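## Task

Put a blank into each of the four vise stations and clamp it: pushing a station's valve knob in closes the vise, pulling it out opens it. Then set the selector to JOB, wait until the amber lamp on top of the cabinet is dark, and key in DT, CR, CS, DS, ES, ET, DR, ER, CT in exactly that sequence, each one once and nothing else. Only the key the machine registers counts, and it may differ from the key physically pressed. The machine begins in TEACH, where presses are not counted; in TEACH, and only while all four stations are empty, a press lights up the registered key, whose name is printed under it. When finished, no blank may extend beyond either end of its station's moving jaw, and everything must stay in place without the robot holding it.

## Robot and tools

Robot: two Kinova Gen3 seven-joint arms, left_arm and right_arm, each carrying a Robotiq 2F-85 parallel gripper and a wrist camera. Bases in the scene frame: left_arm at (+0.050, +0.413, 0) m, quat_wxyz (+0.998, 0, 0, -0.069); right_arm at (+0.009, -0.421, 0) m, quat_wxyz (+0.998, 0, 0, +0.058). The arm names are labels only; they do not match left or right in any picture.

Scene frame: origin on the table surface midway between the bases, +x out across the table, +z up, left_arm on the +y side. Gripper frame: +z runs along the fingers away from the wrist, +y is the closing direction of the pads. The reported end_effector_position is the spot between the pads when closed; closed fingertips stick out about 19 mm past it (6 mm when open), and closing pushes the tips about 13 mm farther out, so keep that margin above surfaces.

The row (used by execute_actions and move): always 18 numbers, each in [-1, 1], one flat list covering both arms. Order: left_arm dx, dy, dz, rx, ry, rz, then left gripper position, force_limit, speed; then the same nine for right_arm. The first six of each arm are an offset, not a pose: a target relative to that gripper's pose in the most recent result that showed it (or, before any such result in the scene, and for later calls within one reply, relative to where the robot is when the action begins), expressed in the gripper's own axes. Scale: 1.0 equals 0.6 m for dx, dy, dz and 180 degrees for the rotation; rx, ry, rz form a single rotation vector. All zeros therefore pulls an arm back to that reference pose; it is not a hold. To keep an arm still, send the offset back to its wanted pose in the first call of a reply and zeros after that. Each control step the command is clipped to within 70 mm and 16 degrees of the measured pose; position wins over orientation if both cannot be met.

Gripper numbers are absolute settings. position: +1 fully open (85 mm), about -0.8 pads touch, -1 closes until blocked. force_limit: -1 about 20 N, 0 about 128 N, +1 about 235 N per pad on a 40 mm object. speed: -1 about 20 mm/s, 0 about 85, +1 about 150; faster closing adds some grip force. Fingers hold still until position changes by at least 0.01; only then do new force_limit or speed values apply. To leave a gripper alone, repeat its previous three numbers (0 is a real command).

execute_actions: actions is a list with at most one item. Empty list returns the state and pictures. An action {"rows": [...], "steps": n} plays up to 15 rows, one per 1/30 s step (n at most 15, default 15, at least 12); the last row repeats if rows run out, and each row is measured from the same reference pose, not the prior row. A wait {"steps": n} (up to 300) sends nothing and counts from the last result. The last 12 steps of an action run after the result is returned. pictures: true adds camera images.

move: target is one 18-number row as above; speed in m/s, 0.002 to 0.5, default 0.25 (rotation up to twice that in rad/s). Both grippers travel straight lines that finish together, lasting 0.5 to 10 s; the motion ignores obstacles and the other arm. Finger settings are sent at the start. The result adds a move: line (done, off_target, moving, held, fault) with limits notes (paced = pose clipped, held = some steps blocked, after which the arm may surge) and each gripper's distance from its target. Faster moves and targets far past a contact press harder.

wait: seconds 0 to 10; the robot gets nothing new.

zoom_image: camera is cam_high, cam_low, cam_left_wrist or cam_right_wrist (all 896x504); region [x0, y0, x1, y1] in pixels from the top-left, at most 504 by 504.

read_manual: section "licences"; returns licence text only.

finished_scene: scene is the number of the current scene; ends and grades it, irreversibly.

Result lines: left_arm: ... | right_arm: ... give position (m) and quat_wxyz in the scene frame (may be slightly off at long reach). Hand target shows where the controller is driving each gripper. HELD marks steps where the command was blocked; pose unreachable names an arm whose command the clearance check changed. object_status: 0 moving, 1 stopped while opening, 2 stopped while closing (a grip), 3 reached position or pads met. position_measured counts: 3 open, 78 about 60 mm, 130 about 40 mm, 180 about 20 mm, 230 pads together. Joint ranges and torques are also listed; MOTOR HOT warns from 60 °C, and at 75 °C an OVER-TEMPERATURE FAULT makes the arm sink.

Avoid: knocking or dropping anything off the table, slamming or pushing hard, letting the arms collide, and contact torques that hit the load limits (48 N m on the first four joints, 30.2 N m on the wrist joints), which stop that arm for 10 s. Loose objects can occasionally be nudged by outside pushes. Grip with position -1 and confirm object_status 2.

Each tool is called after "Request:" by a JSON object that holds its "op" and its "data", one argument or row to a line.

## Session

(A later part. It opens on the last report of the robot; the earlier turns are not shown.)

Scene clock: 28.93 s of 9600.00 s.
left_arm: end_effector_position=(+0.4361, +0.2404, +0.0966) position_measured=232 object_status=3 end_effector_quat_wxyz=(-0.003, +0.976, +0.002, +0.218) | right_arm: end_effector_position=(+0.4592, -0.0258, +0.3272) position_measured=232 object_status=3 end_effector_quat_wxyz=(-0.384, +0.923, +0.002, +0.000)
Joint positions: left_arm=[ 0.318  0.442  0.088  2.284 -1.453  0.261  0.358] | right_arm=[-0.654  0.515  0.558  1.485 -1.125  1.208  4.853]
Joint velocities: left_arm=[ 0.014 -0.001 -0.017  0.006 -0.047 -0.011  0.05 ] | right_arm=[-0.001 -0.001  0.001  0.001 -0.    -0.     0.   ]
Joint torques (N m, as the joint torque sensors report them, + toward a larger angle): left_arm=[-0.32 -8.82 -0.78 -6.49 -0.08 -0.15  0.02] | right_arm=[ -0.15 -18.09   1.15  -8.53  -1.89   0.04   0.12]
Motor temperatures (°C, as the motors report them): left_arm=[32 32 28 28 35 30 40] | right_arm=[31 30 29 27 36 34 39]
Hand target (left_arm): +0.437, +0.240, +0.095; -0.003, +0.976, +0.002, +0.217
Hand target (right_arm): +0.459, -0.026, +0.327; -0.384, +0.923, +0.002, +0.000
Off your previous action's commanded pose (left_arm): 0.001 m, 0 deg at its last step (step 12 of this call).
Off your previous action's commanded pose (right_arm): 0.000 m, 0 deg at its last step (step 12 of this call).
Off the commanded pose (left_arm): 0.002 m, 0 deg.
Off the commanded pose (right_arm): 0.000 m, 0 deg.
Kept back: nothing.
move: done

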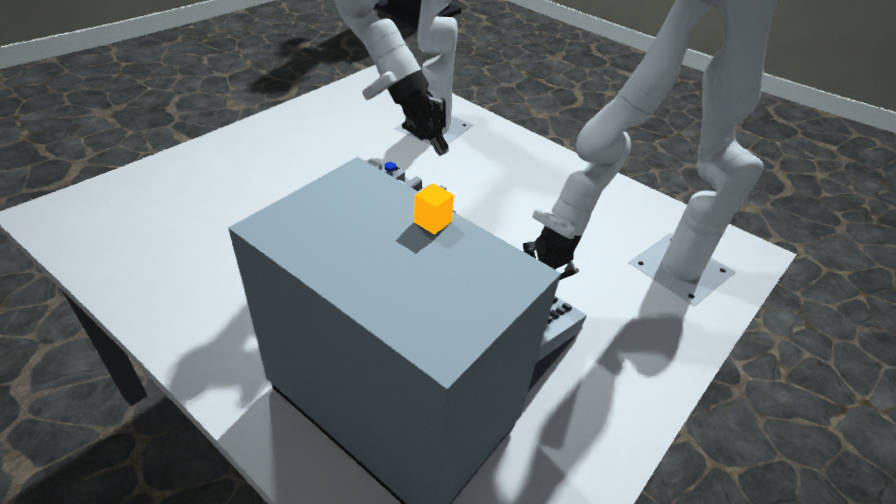

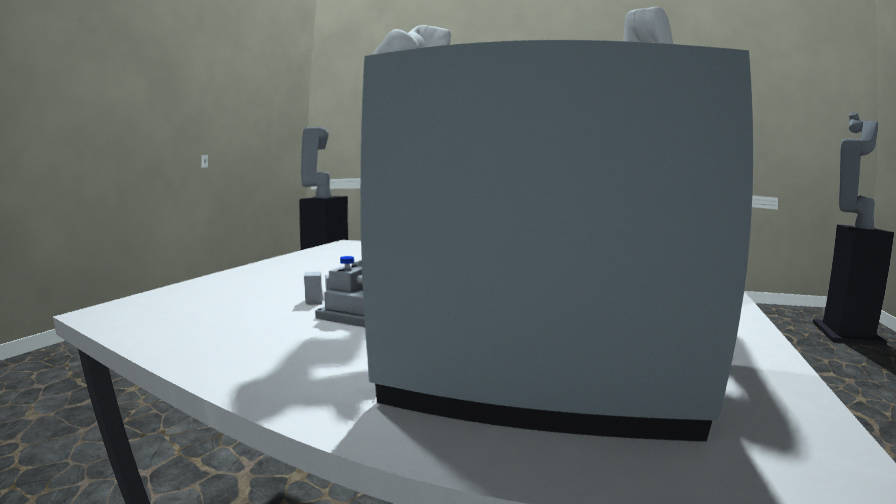

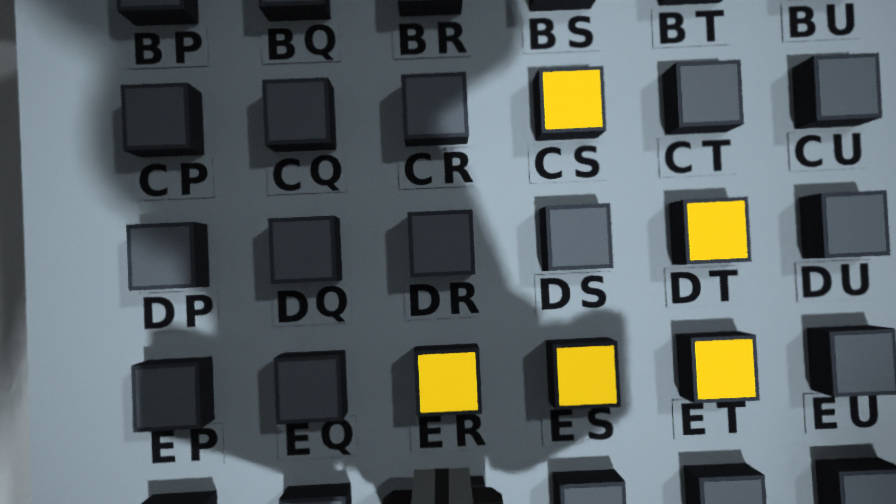

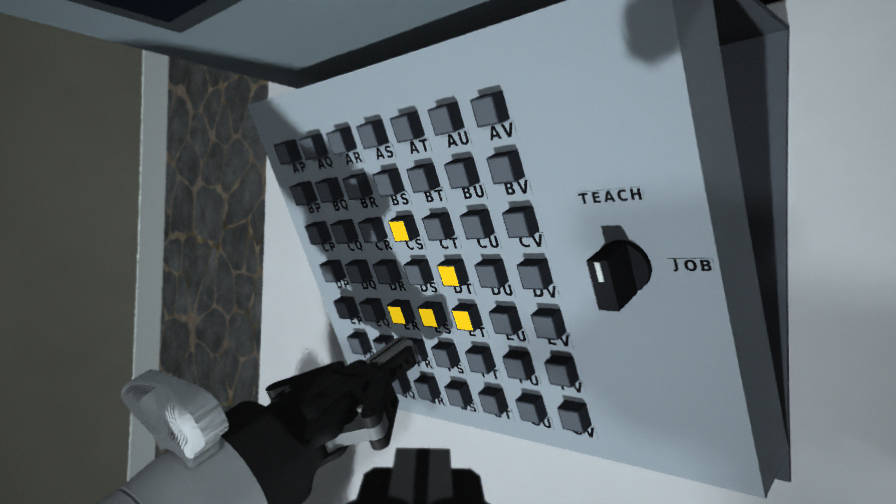

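Request:
{"op": "execute_actions", "data": {
  "actions": [
    {"rows":[[0,0,-0.008,0,0,0,-1,0,0,0,0,0,0,0,0,-1,0,0],[0,0,-0.016,0,0,0,-1,0,0,0,0,0,0,0,0,-1,0,0],[0,0,-0.016,0,0,0,-1,0,0,0,0,0,0,0,0,-1,0,0],[0.058,0.002,-0.016,0,0,0,-1,0,0,0,0,0,0,0,0,-1,0,0]]}
  ]
}}

Request:
{"op": "move", "data": {
  "target": [0,0,0.019,0,0,0,-1,0,0,-0.098,0.413,-0.233,-0.196,0.196,0.4716,1,0,0],
  "speed": 0.35
}}

Request:
{"op": "execute_actions", "data": {
  "actions": [
    {"rows":[[0,0,-0.008,0,0,0,-1,0,0,0,0,0,0,0,0,1,0,0],[0,0,-0.016,0,0,0,-1,0,0,0,0,0,0,0,0,1,0,0],[0,0,-0.016,0,0,0,-1,0,0,0,0,0,0,0,0,1,0,0],[0.057,-0.001,-0.016,0,0,0,-1,0,0,0,0,0,0,0,0,1,0,0]]}
  ]
}}

Request:
{"op": "move", "data": {
  "target": [0,0,0.019,0,0,0,-1,0,0,0,0,0.15,0,0,0,1,0,0],
  "speed": 0.15
}}

Scene clock: 31.43 s of 9600.00 s.
left_arm: end_effector_position=(+0.4352, +0.2405, +0.1006) position_measured=232 object_status=3 end_effector_quat_wxyz=(-0.002, +0.975, +0.002, +0.220) | right_arm: end_effector_position=(+0.4592, -0.0258, +0.3272) position_measured=232 object_status=3 end_effector_quat_wxyz=(-0.384, +0.923, +0.002, +0.000)
Joint positions: left_arm=[ 0.314  0.43   0.095  2.288 -1.437  0.265  0.344] | right_arm=[-0.654  0.515  0.558  1.485 -1.125  1.208  4.853]
Joint velocities: left_arm=[-0.069 -0.179  0.142  0.041  0.365  0.09  -0.345] | right_arm=[ 0.002 -0.001  0.001  0.     0.     0.    -0.   ]
Joint torques (N m, as the joint torque sensors report them, + toward a larger angle): left_arm=[  0.64 -13.55   0.67  -3.69   0.09   0.2   -0.16] | right_arm=[ -0.28 -18.19   1.08  -8.39  -1.88   0.07   0.09]
Motor temperatures (°C, as the motors report them): left_arm=[32 32 28 28 35 30 40] | right_arm=[31 30 29 27 36 34 39]
Steps of this call (steps 1 to 72: nothing new was sent; steps 73 to 75: the first 3 steps of this action). Readings (end_effector_position | what the end effector reports):
73: left_arm (+0.4360, +0.2405, +0.0970) | right_arm (+0.4592, -0.0258, +0.3272) | left_arm position_measured=232 object_status=3 | right_arm position_measured=232 object_status=3
74: left_arm (+0.4358, +0.2405, +0.0986) | right_arm (+0.4592, -0.0258, +0.3272) | left_arm position_measured=232 object_status=3 | right_arm position_measured=232 object_status=3
75: the state above

Scene clock: 35.00 s of 9600.00 s.
left_arm: end_effector_position=(+0.4665, +0.2383, +0.1111) position_measured=232 object_status=3 end_effector_quat_wxyz=(-0.001, +0.975, +0.000, +0.223) | right_arm: end_effector_position=(+0.4023, -0.2997, +0.2502) position_measured=3 object_status=3 end_effector_quat_wxyz=(+0.002, -0.708, +0.706, -0.001)
Joint positions: left_arm=[ 0.209  0.443  0.18   2.201 -1.247  0.303  0.097] | right_arm=[-1.014  0.503  1.17   1.713 -0.487  1.251  3.298]
Joint velocities: left_arm=[-0.    -0.001 -0.    -0.    -0.001  0.001  0.   ] | right_arm=[ 0.005  0.007 -0.001 -0.002  0.001  0.002 -0.002]
Joint torques (N m, as the joint torque sensors report them, + toward a larger angle): left_arm=[ -0.66 -10.76   0.4   -6.51  -0.43  -0.75   0.09] | right_arm=[ -0.16 -11.8    3.33  -7.4   -0.04  -0.29  -0.09]
Motor temperatures (°C, as the motors report them): left_arm=[32 32 28 28 35 30 40] | right_arm=[31 30 29 27 36 34 39]
Hand target (left_arm): +0.467, +0.238, +0.109; -0.001, +0.975, +0.001, +0.222
Hand target (right_arm): +0.402, -0.300, +0.250; -0.001, +0.708, -0.706, +0.001
Off your previous action's commanded pose (left_arm): 0.002 m, 1 deg at its last step (step 12 of this call).
Off your previous action's commanded pose (right_arm): 0.000 m, 0 deg at its last step (step 12 of this call).
Off the commanded pose (left_arm): 0.002 m, 0 deg.
Off the commanded pose (right_arm): 0.001 m, 0 deg.
Kept back: nothing.
move: done

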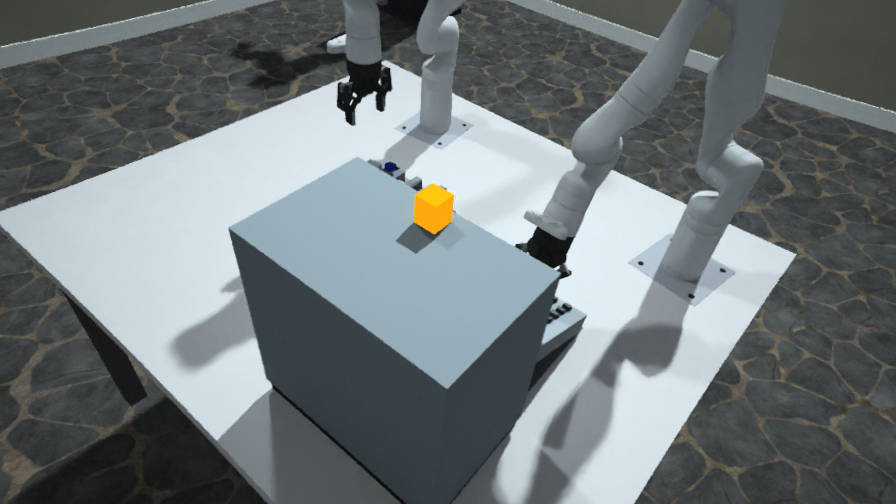

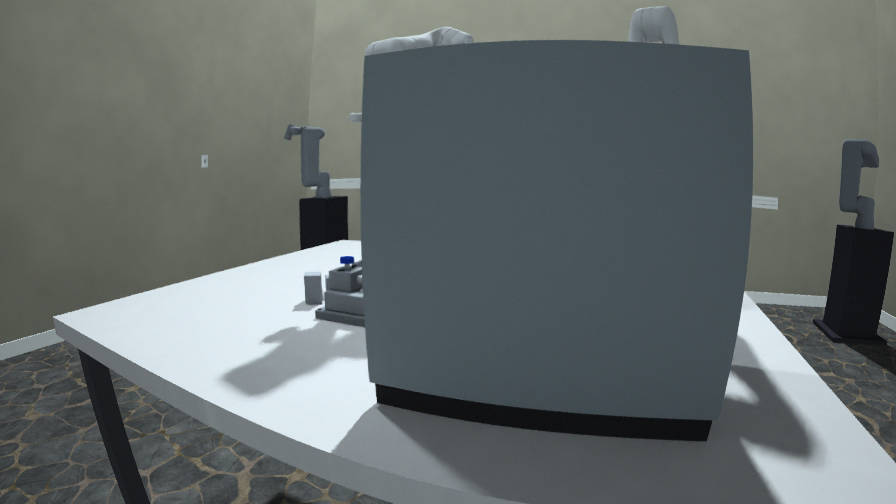

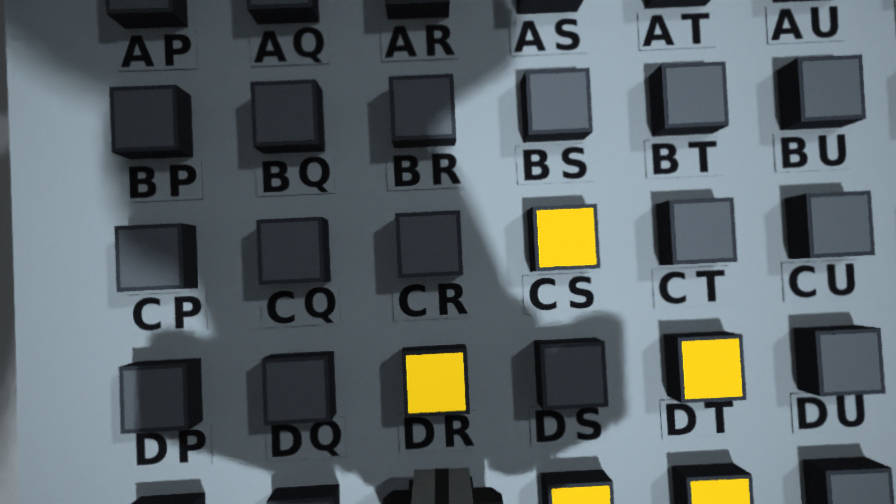

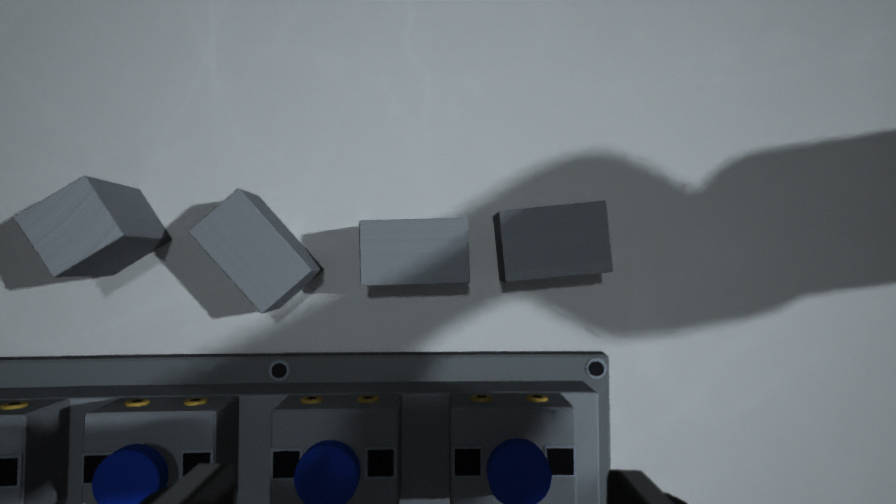

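Scene clock: 35.10 s of 9600.00 s.
left_arm: end_effector_position=(+0.4656, +0.2387, +0.1152) position_measured=232 object_status=3 end_effector_quat_wxyz=(-0.001, +0.974, +0.001, +0.225) | right_arm: end_effector_position=(+0.4023, -0.2997, +0.2502) position_measured=3 object_status=3 end_effector_quat_wxyz=(+0.002, -0.708, +0.706, -0.001)
Joint positions: left_arm=[ 0.202  0.431  0.19   2.203 -1.231  0.309  0.083] | right_arm=[-1.014  0.503  1.17   1.713 -0.487  1.251  3.298]
Joint velocities: left_arm=[-0.103 -0.166  0.18   0.031  0.279  0.124 -0.259] | right_arm=[-0.002 -0.     0.    -0.    -0.001 -0.001  0.001]
Joint torques (N m, as the joint torque sensors report them, + toward a larger angle): left_arm=[  0.29 -14.06   1.03  -4.61  -0.53  -0.22   0.33] | right_arm=[ -0.25 -11.74   3.3   -7.27   0.05  -0.17   0.01]
Motor temperatures (°C, as the motors report them): left_arm=[32 32 28 28 35 30 40] | right_arm=[31 30 29 27 36 34 39]
Steps of this call (steps 1 to 3: the first 3 steps of this action). Readings (end_effector_position | what the end effector reports):
1: left_arm (+0.4665, +0.2384, +0.1115) | right_arm (+0.4023, -0.2998, +0.2502) | left_arm position_measured=232 object_status=3 | right_arm position_measured=3 object_status=3
2: left_arm (+0.4663, +0.2386, +0.1132) | right_arm (+0.4023, -0.2997, +0.2502) | left_arm position_measured=232 object_status=3 | right_arm position_measured=3 object_status=3
3: the state above

Scene clock: 36.73 s of 9600.00 s.
left_arm: end_effector_position=(+0.4967, +0.2378, +0.1254) position_measured=232 object_status=3 end_effector_quat_wxyz=(-0.001, +0.974, -0.001, +0.225) | right_arm: end_effector_position=(+0.4027, -0.2998, +0.1603) position_measured=3 object_status=3 end_effector_quat_wxyz=(+0.002, -0.708, +0.706, -0.001)
Joint positions: left_arm=[ 0.096  0.455  0.282  2.111 -1.092  0.363 -0.114] | right_arm=[-0.929  0.619  1.053  1.872 -0.632  1.024  3.42 ]
Joint velocities: left_arm=[ 0.001 -0.001 -0.001  0.001 -0.002 -0.001  0.002] | right_arm=[ 0.008  0.004 -0.002  0.001 -0.002 -0.002  0.002]
Joint torques (N m, as the joint torque sensors report them, + toward a larger angle): left_arm=[ -0.17 -12.52   0.92  -6.45  -0.13  -0.96   0.23] | right_arm=[ -0.06 -13.06   3.73  -5.82   0.08  -0.14   0.14]
Motor temperatures (°C, as the motors report them): left_arm=[32 32 28 28 35 30 40] | right_arm=[31 30 29 27 36 34 39]
Hand target (left_arm): +0.497, +0.238, +0.124; -0.001, +0.975, -0.001, +0.224
Hand target (right_arm): +0.403, -0.300, +0.160; -0.002, +0.708, -0.706, +0.001
Off your previous action's commanded pose (left_arm): 0.002 m, 0 deg at its last step (step 12 of this call).
Off your previous action's commanded pose (right_arm): 0.000 m, 0 deg at its last step (step 12 of this call).
Off the commanded pose (left_arm): 0.001 m, 0 deg.
Off the commanded pose (right_arm): 0.000 m, 0 deg.
Kept back: nothing.
move: done

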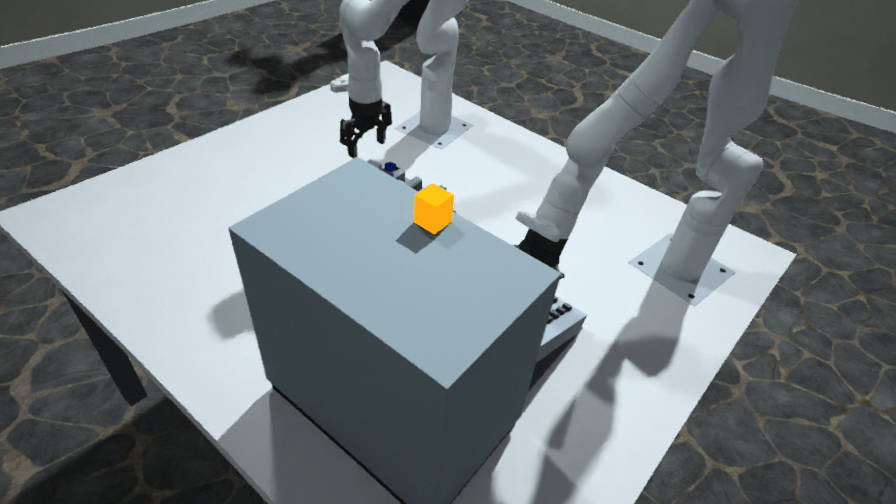

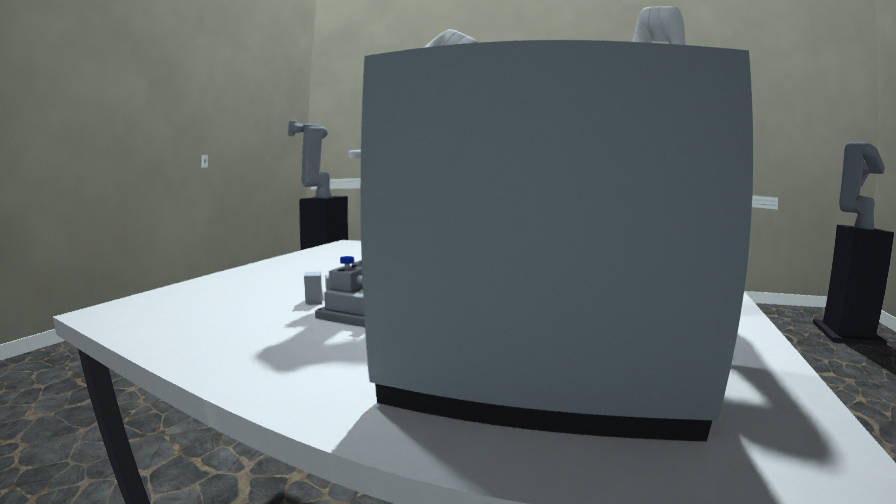

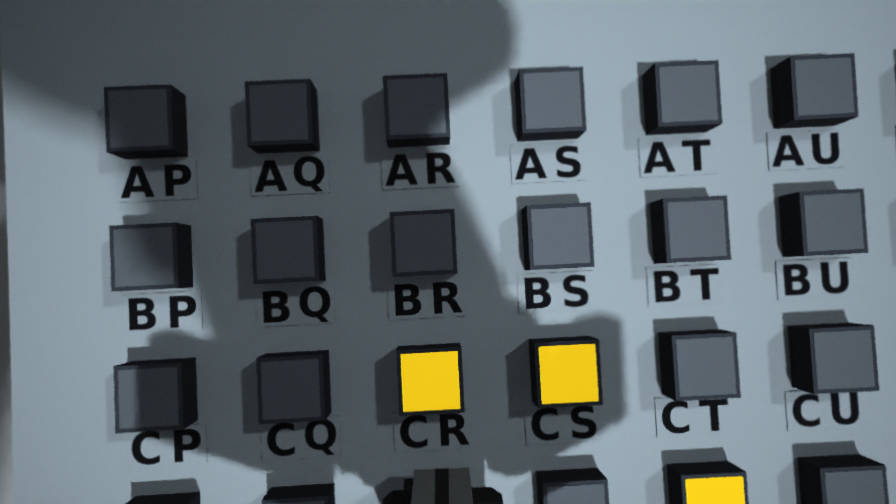

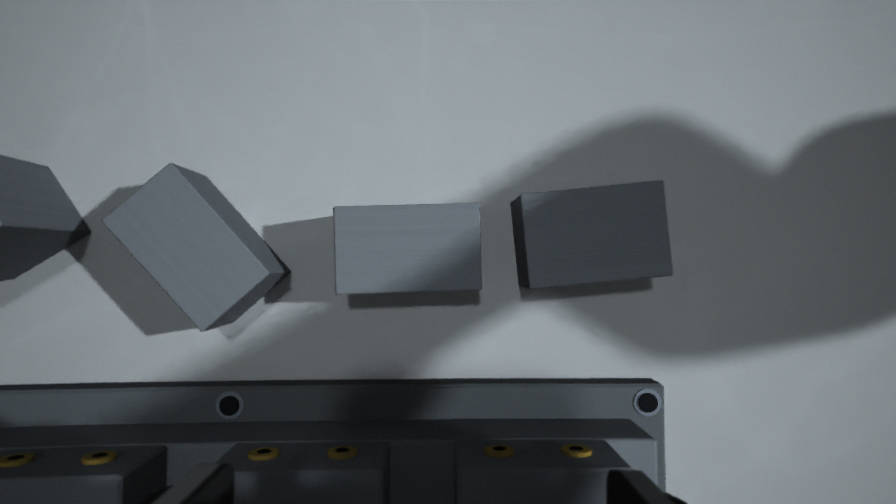

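Request:
{"op": "move", "data": {
  "target": [0,0,-0.08,0,0,0,-1,0,0,0.102,-0.156,0.1,0,0,0.258,1,0,0]
}}

Scene clock: 40.83 s of 9600.00 s.
left_arm: end_effector_position=(+0.4755, +0.2378, +0.1683) position_measured=232 object_status=3 end_effector_quat_wxyz=(-0.001, +0.974, -0.001, +0.224) | right_arm: end_effector_position=(+0.4972, -0.3604, +0.1010) position_measured=3 object_status=3 end_effector_quat_wxyz=(+0.003, -0.373, +0.928, -0.001)
Joint positions: left_arm=[-0.002  0.338  0.428  2.117 -0.892  0.464 -0.296] | right_arm=[-0.648  0.92   1.078  1.668 -0.896  1.118  2.91 ]
Joint velocities: left_arm=[-0.002 -0.002  0.001  0.     0.002  0.    -0.002] | right_arm=[ 0.006  0.006 -0.    -0.003 -0.     0.001 -0.004]
Joint torques (N m, as the joint torque sensors report them, + toward a larger angle): left_arm=[  0.13 -13.4    1.61  -5.92  -0.01  -0.59  -0.33] | right_arm=[ -0.01 -17.2    5.69  -4.77   0.15  -0.26  -0.07]
Motor temperatures (°C, as the motors report them): left_arm=[32 32 28 28 35 30 40] | right_arm=[31 30 29 27 36 34 39]
Hand target (left_arm): +0.476, +0.238, +0.168; -0.001, +0.974, -0.001, +0.224
Hand target (right_arm): +0.497, -0.361, +0.101; +0.003, -0.373, +0.928, -0.001
Off the commanded pose (left_arm): 0.000 m, 0 deg.
Off the commanded pose (right_arm): 0.001 m, 0 deg.
Kept back: nothing.
move: done

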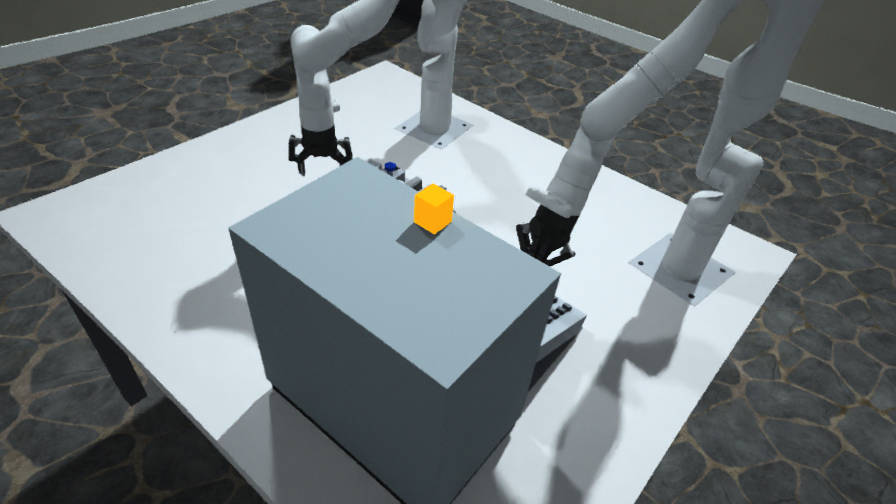

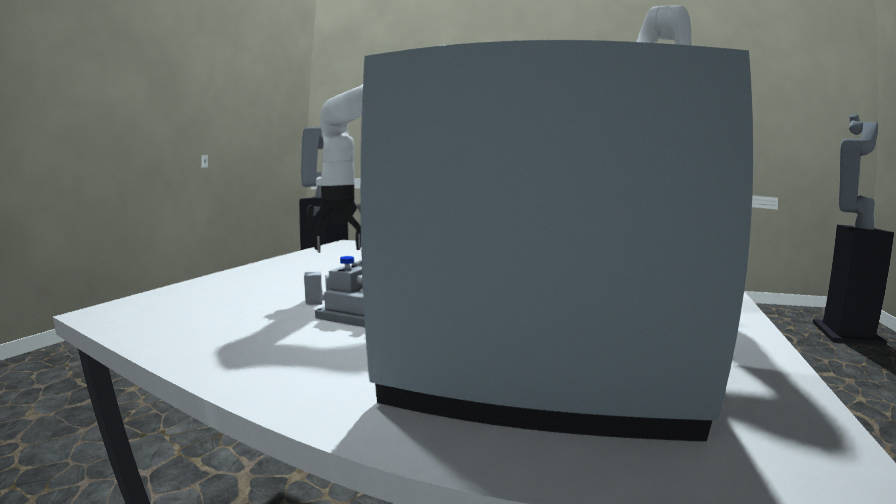

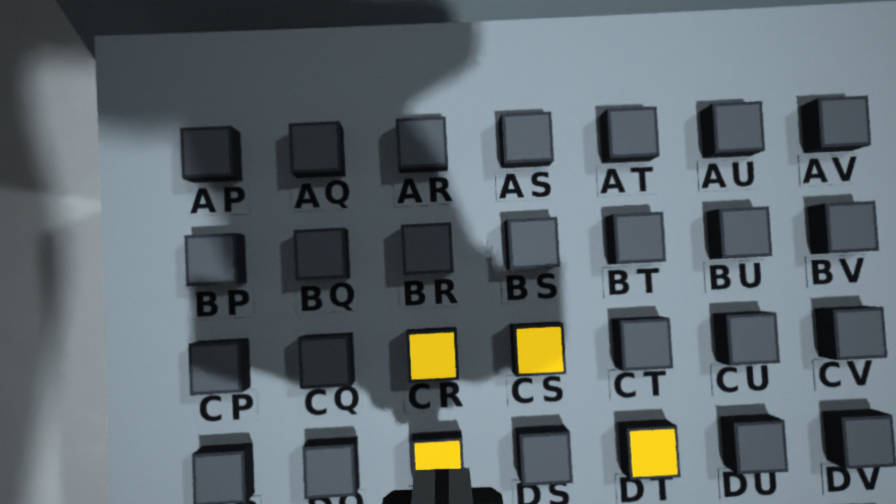

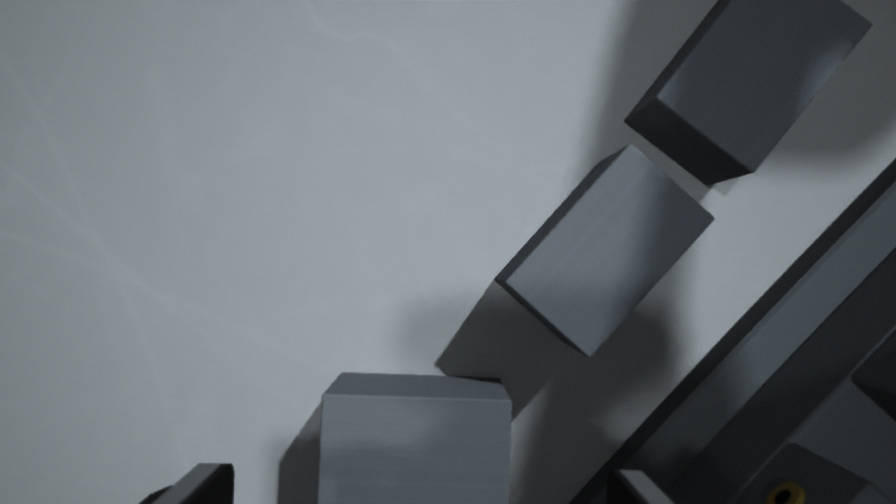

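Request:
{"op": "move", "data": {
  "target": [0,0,0,0,0,0,-1,0,0,-0.003,-0.005,0.118,0,0,0.004,0.72,-0.5,0],
  "speed": 0.1
}}

Request:
{"op": "execute_actions", "data": {
  "actions": [
    {"rows":[[0,0,0,0,0,0,-1,0,0,0,0,0,0,0,0,-1,-0.5,-0.3]]}
  ]
}}

Request:
{"op": "move", "data": {
  "target": [0,0,0,0,0,0,-1,0,0,0,0,-0.2,0,0,-0.262,-1,-0.5,-0.3]
}}

Scene clock: 42.67 s of 9600.00 s.
left_arm: end_effector_position=(+0.4755, +0.2378, +0.1683) position_measured=232 object_status=3 end_effector_quat_wxyz=(-0.001, +0.974, -0.001, +0.224) | right_arm: end_effector_position=(+0.5009, -0.3613, +0.0303) position_measured=39 object_status=3 end_effector_quat_wxyz=(+0.003, -0.367, +0.930, -0.001)
Joint positions: left_arm=[-0.002  0.338  0.429  2.117 -0.892  0.464 -0.296] | right_arm=[-0.602  1.029  0.983  1.703 -1.014  0.998  2.973]
Joint velocities: left_arm=[-0.001 -0.     0.    -0.     0.     0.     0.   ] | right_arm=[ 0.003  0.004 -0.001 -0.    -0.001 -0.002  0.001]
Joint torques (N m, as the joint torque sensors report them, + toward a larger angle): left_arm=[  0.14 -13.37   1.61  -5.94  -0.11  -0.66   0.22] | right_arm=[ -0.47 -18.74   5.9   -3.57   0.01  -0.3    0.01]
Motor temperatures (°C, as the motors report them): left_arm=[32 32 28 28 35 30 40] | right_arm=[31 30 29 27 36 34 39]
Hand target (left_arm): +0.475, +0.238, +0.168; -0.001, +0.974, -0.001, +0.224
Hand target (right_arm): +0.501, -0.361, +0.030; +0.003, -0.367, +0.930, -0.001
Off the commanded pose (left_arm): 0.000 m, 0 deg.
Off the commanded pose (right_arm): 0.000 m, 0 deg.
Kept back: nothing.
move: done

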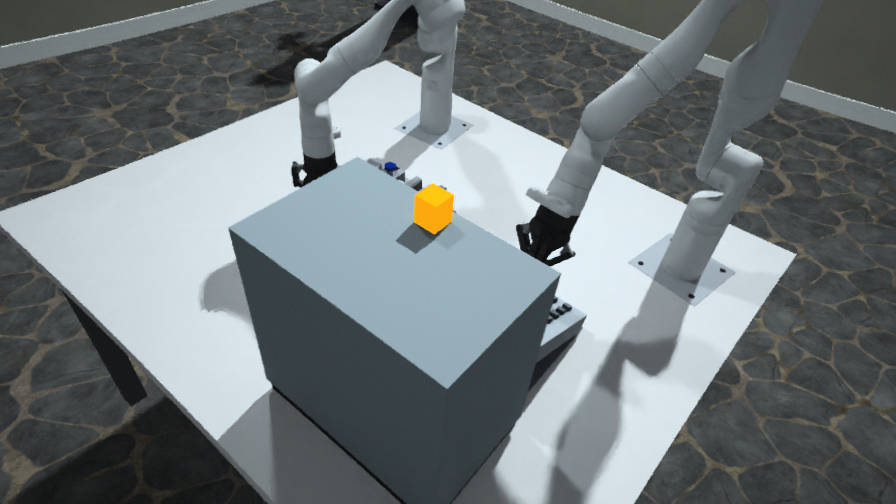

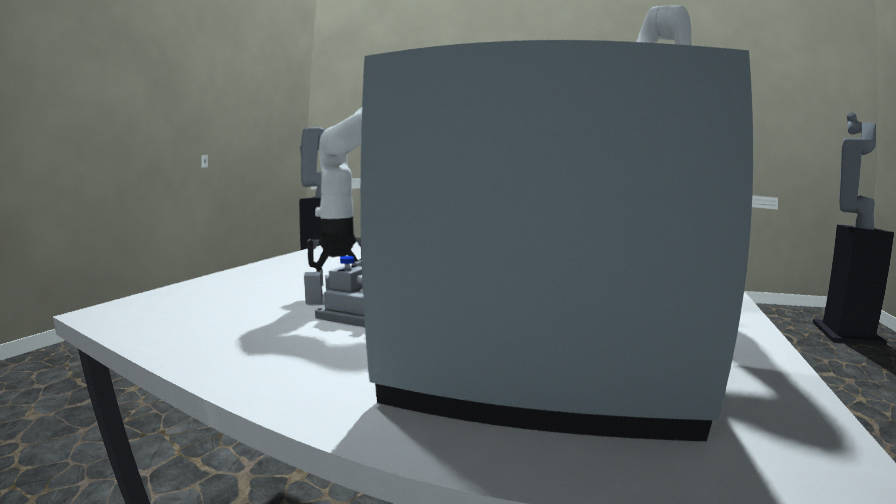

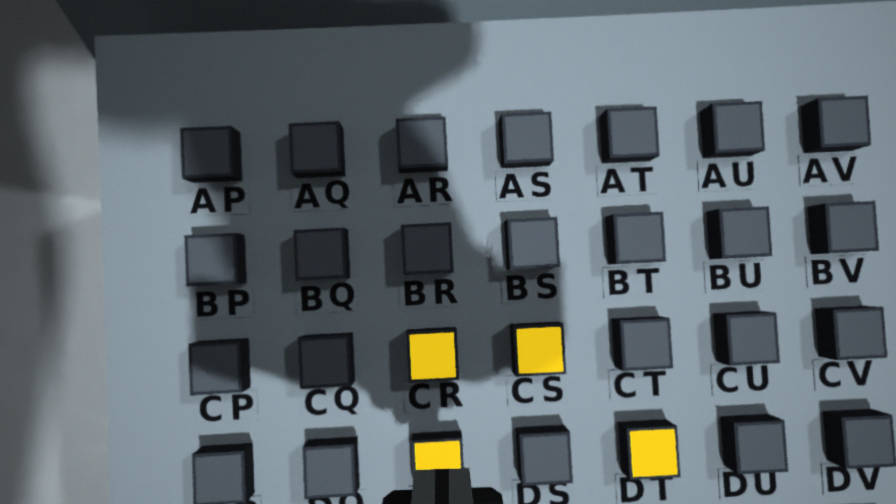

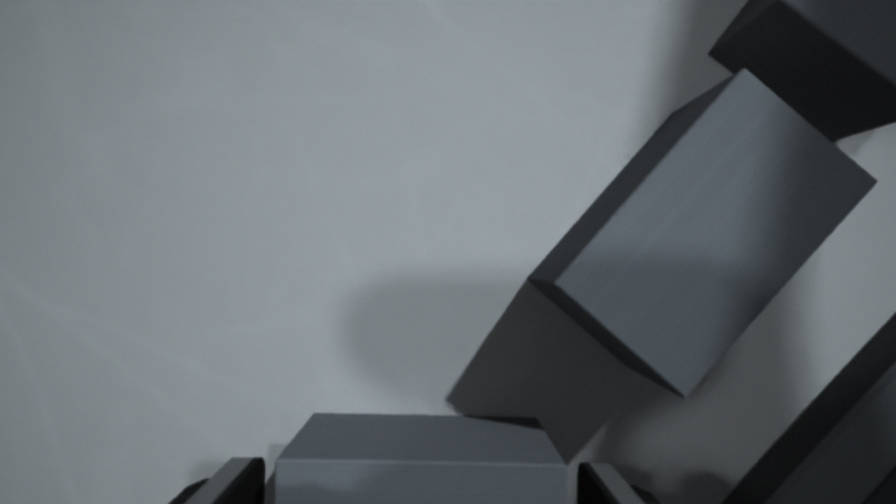

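Scene clock: 42.77 s of 9600.00 s.
left_arm: end_effector_position=(+0.4755, +0.2378, +0.1683) position_measured=232 object_status=3 end_effector_quat_wxyz=(-0.001, +0.974, -0.001, +0.224) | right_arm: end_effector_position=(+0.5009, -0.3613, +0.0303) position_measured=43 object_status=0 end_effector_quat_wxyz=(+0.003, -0.367, +0.930, -0.001)
Joint positions: left_arm=[-0.002  0.338  0.429  2.117 -0.892  0.464 -0.296] | right_arm=[-0.602  1.029  0.983  1.703 -1.014  0.998  2.973]
Joint velocities: left_arm=[ 0.001 -0.     0.     0.     0.     0.    -0.   ] | right_arm=[ 0.001 -0.001  0.     0.001 -0.     0.    -0.   ]
Joint torques (N m, as the joint torque sensors report them, + toward a larger angle): left_arm=[  0.1  -13.41   1.61  -5.86  -0.08  -0.62   0.19] | right_arm=[ -0.25 -18.51   6.03  -3.68  -0.01  -0.08   0.07]
Motor temperatures (°C, as the motors report them): left_arm=[32 32 28 28 35 30 40] | right_arm=[31 30 29 27 36 34 39]
Steps of this call (steps 1 to 3: the first 3 steps of this action). Readings (end_effector_position | what the end effector reports):
1: left_arm (+0.4755, +0.2378, +0.1683) | right_arm (+0.5009, -0.3613, +0.0303) | left_arm position_measured=232 object_status=3 | right_arm position_measured=39 object_status=0
2: left_arm (+0.4755, +0.2378, +0.1683) | right_arm (+0.5009, -0.3613, +0.0303) | left_arm position_measured=232 object_status=3 | right_arm position_measured=40 object_status=0
3: the state above

Scene clock: 45.23 s of 9600.00 s.
left_arm: end_effector_position=(+0.4755, +0.2378, +0.1683) position_measured=232 object_status=3 end_effector_quat_wxyz=(-0.001, +0.974, -0.001, +0.224) | right_arm: end_effector_position=(+0.5003, -0.3610, +0.1504) position_measured=79 object_status=2 end_effector_quat_wxyz=(+0.002, -0.708, +0.706, -0.002)
Joint positions: left_arm=[-0.002  0.338  0.429  2.117 -0.892  0.464 -0.296] | right_arm=[-0.602  0.774  0.964  1.598 -0.688  1.135  3.558]
Joint velocities: left_arm=[-0.    -0.001  0.001 -0.     0.     0.002 -0.   ] | right_arm=[ 0.    -0.005  0.001 -0.002  0.002  0.002  0.005]
Joint torques (N m, as the joint torque sensors report them, + toward a larger angle): left_arm=[  0.11 -13.33   1.66  -5.98  -0.14  -0.64   0.18] | right_arm=[ -0.3  -17.71   5.03  -6.67  -0.09  -0.19   0.05]
Motor temperatures (°C, as the motors report them): left_arm=[32 32 28 28 35 30 40] | right_arm=[31 30 29 27 36 34 39]
Hand target (left_arm): +0.475, +0.238, +0.168; -0.001, +0.974, -0.001, +0.224
Hand target (right_arm): +0.500, -0.361, +0.151; -0.003, +0.709, -0.706, +0.002
Off your previous action's commanded pose (left_arm): 0.000 m, 0 deg at its last step (step 12 of this call).
Off your previous action's commanded pose (right_arm): 0.000 m, 0 deg at its last step (step 12 of this call).
Off the commanded pose (left_arm): 0.000 m, 0 deg.
Off the commanded pose (right_arm): 0.000 m, 0 deg.
Kept back: nothing.
move: done

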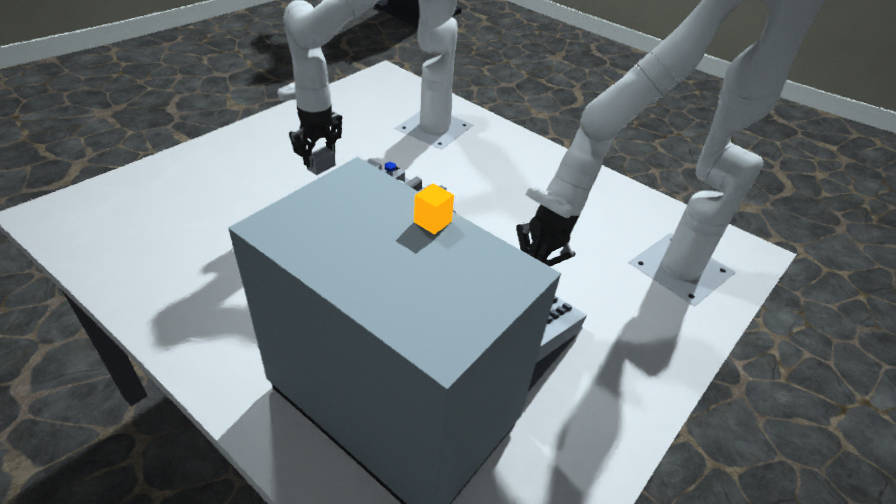

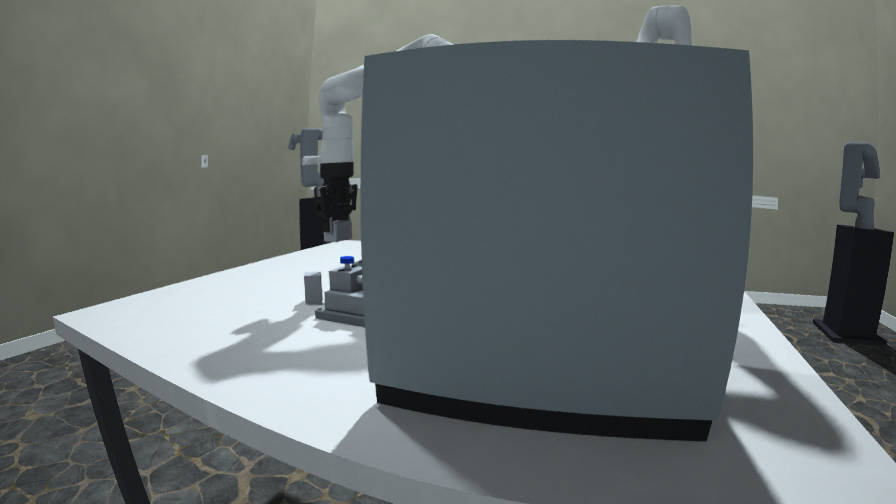

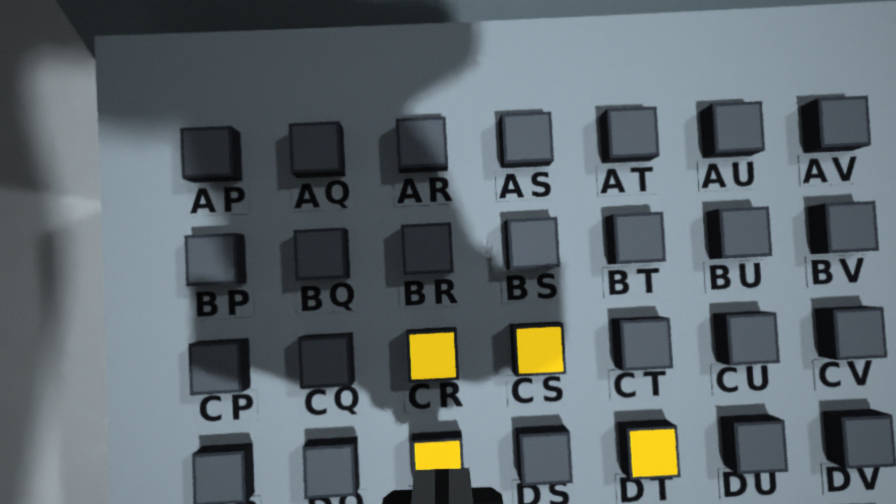

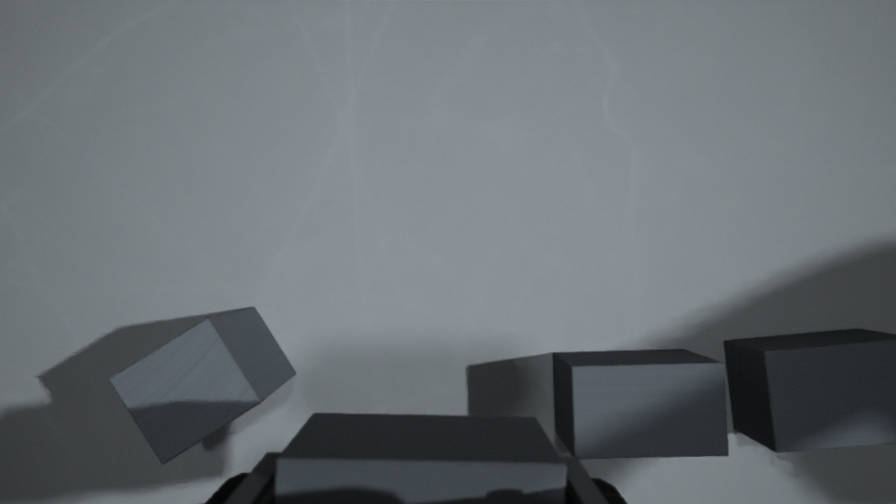

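Request:
{"op": "move", "data": {
  "target": [0,0,0,0,0,0,-1,0,0,-0.352,-0.057,-0.02,0,0,0,-1,-0.5,-0.3]
}}

Scene clock: 47.37 s of 9600.00 s.
left_arm: end_effector_position=(+0.4755, +0.2378, +0.1683) position_measured=232 object_status=3 end_effector_quat_wxyz=(-0.001, +0.974, -0.001, +0.224) | right_arm: end_effector_position=(+0.5322, -0.1492, +0.1625) position_measured=79 object_status=2 end_effector_quat_wxyz=(+0.003, -0.709, +0.705, -0.001)
Joint positions: left_arm=[-0.002  0.338  0.429  2.117 -0.892  0.464 -0.296] | right_arm=[-0.809  0.938  0.939  1.182 -0.732  1.348  3.092]
Joint velocities: left_arm=[ 0.001 -0.    -0.001  0.     0.     0.    -0.   ] | right_arm=[ 0.004  0.01  -0.001 -0.011  0.002  0.007 -0.006]
Joint torques (N m, as the joint torque sensors report them, + toward a larger angle): left_arm=[  0.13 -13.48   1.73  -5.88  -0.16  -0.66   0.18] | right_arm=[ -0.08 -22.99   5.52  -7.03   0.08  -0.33  -0.27]
Motor temperatures (°C, as the motors report them): left_arm=[32 32 28 28 35 30 40] | right_arm=[31 30 29 27 36 34 39]
Hand target (left_arm): +0.475, +0.238, +0.168; -0.001, +0.974, -0.001, +0.224
Hand target (right_arm): +0.532, -0.149, +0.162; -0.002, +0.709, -0.705, +0.001
Off the commanded pose (left_arm): 0.000 m, 0 deg.
Off the commanded pose (right_arm): 0.002 m, 0 deg.
Kept back: nothing.
move: done

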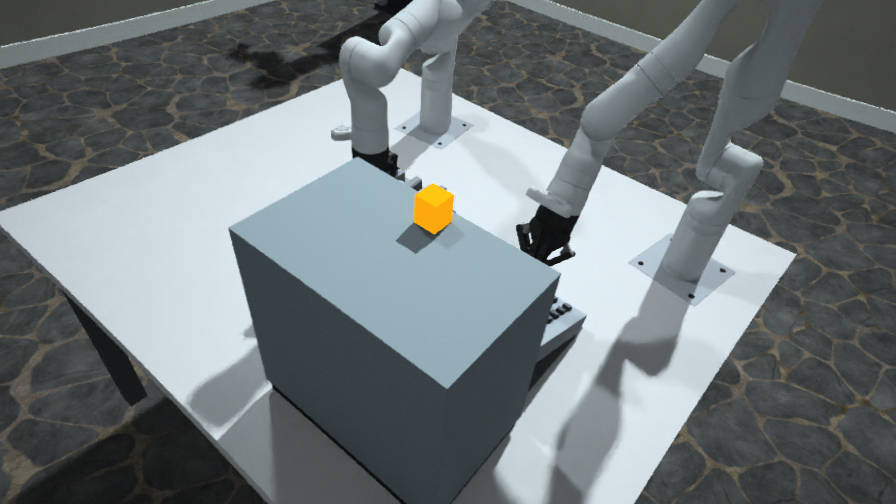

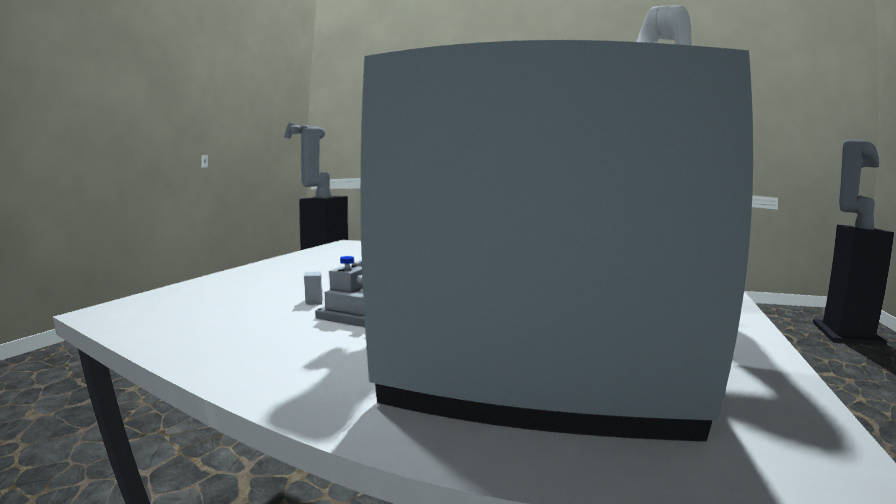

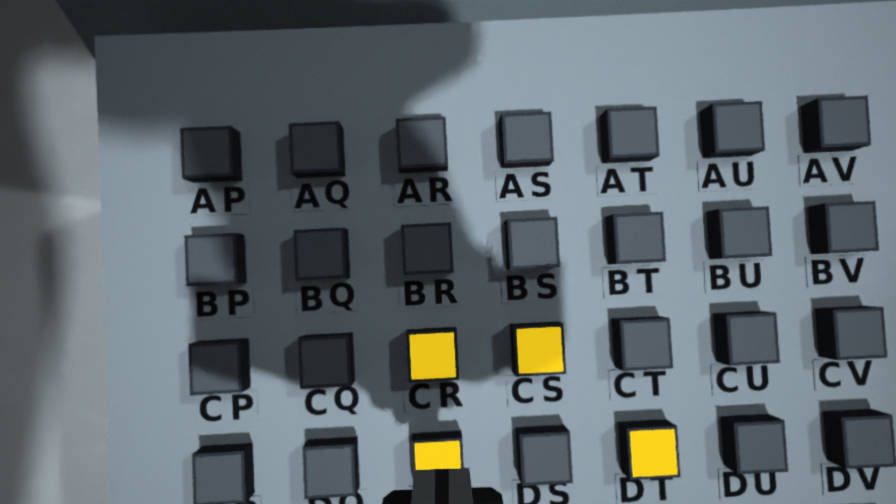

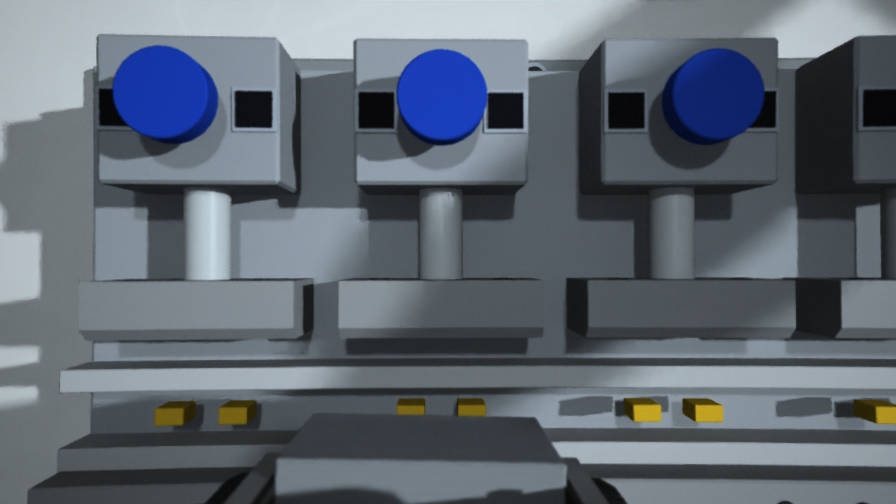

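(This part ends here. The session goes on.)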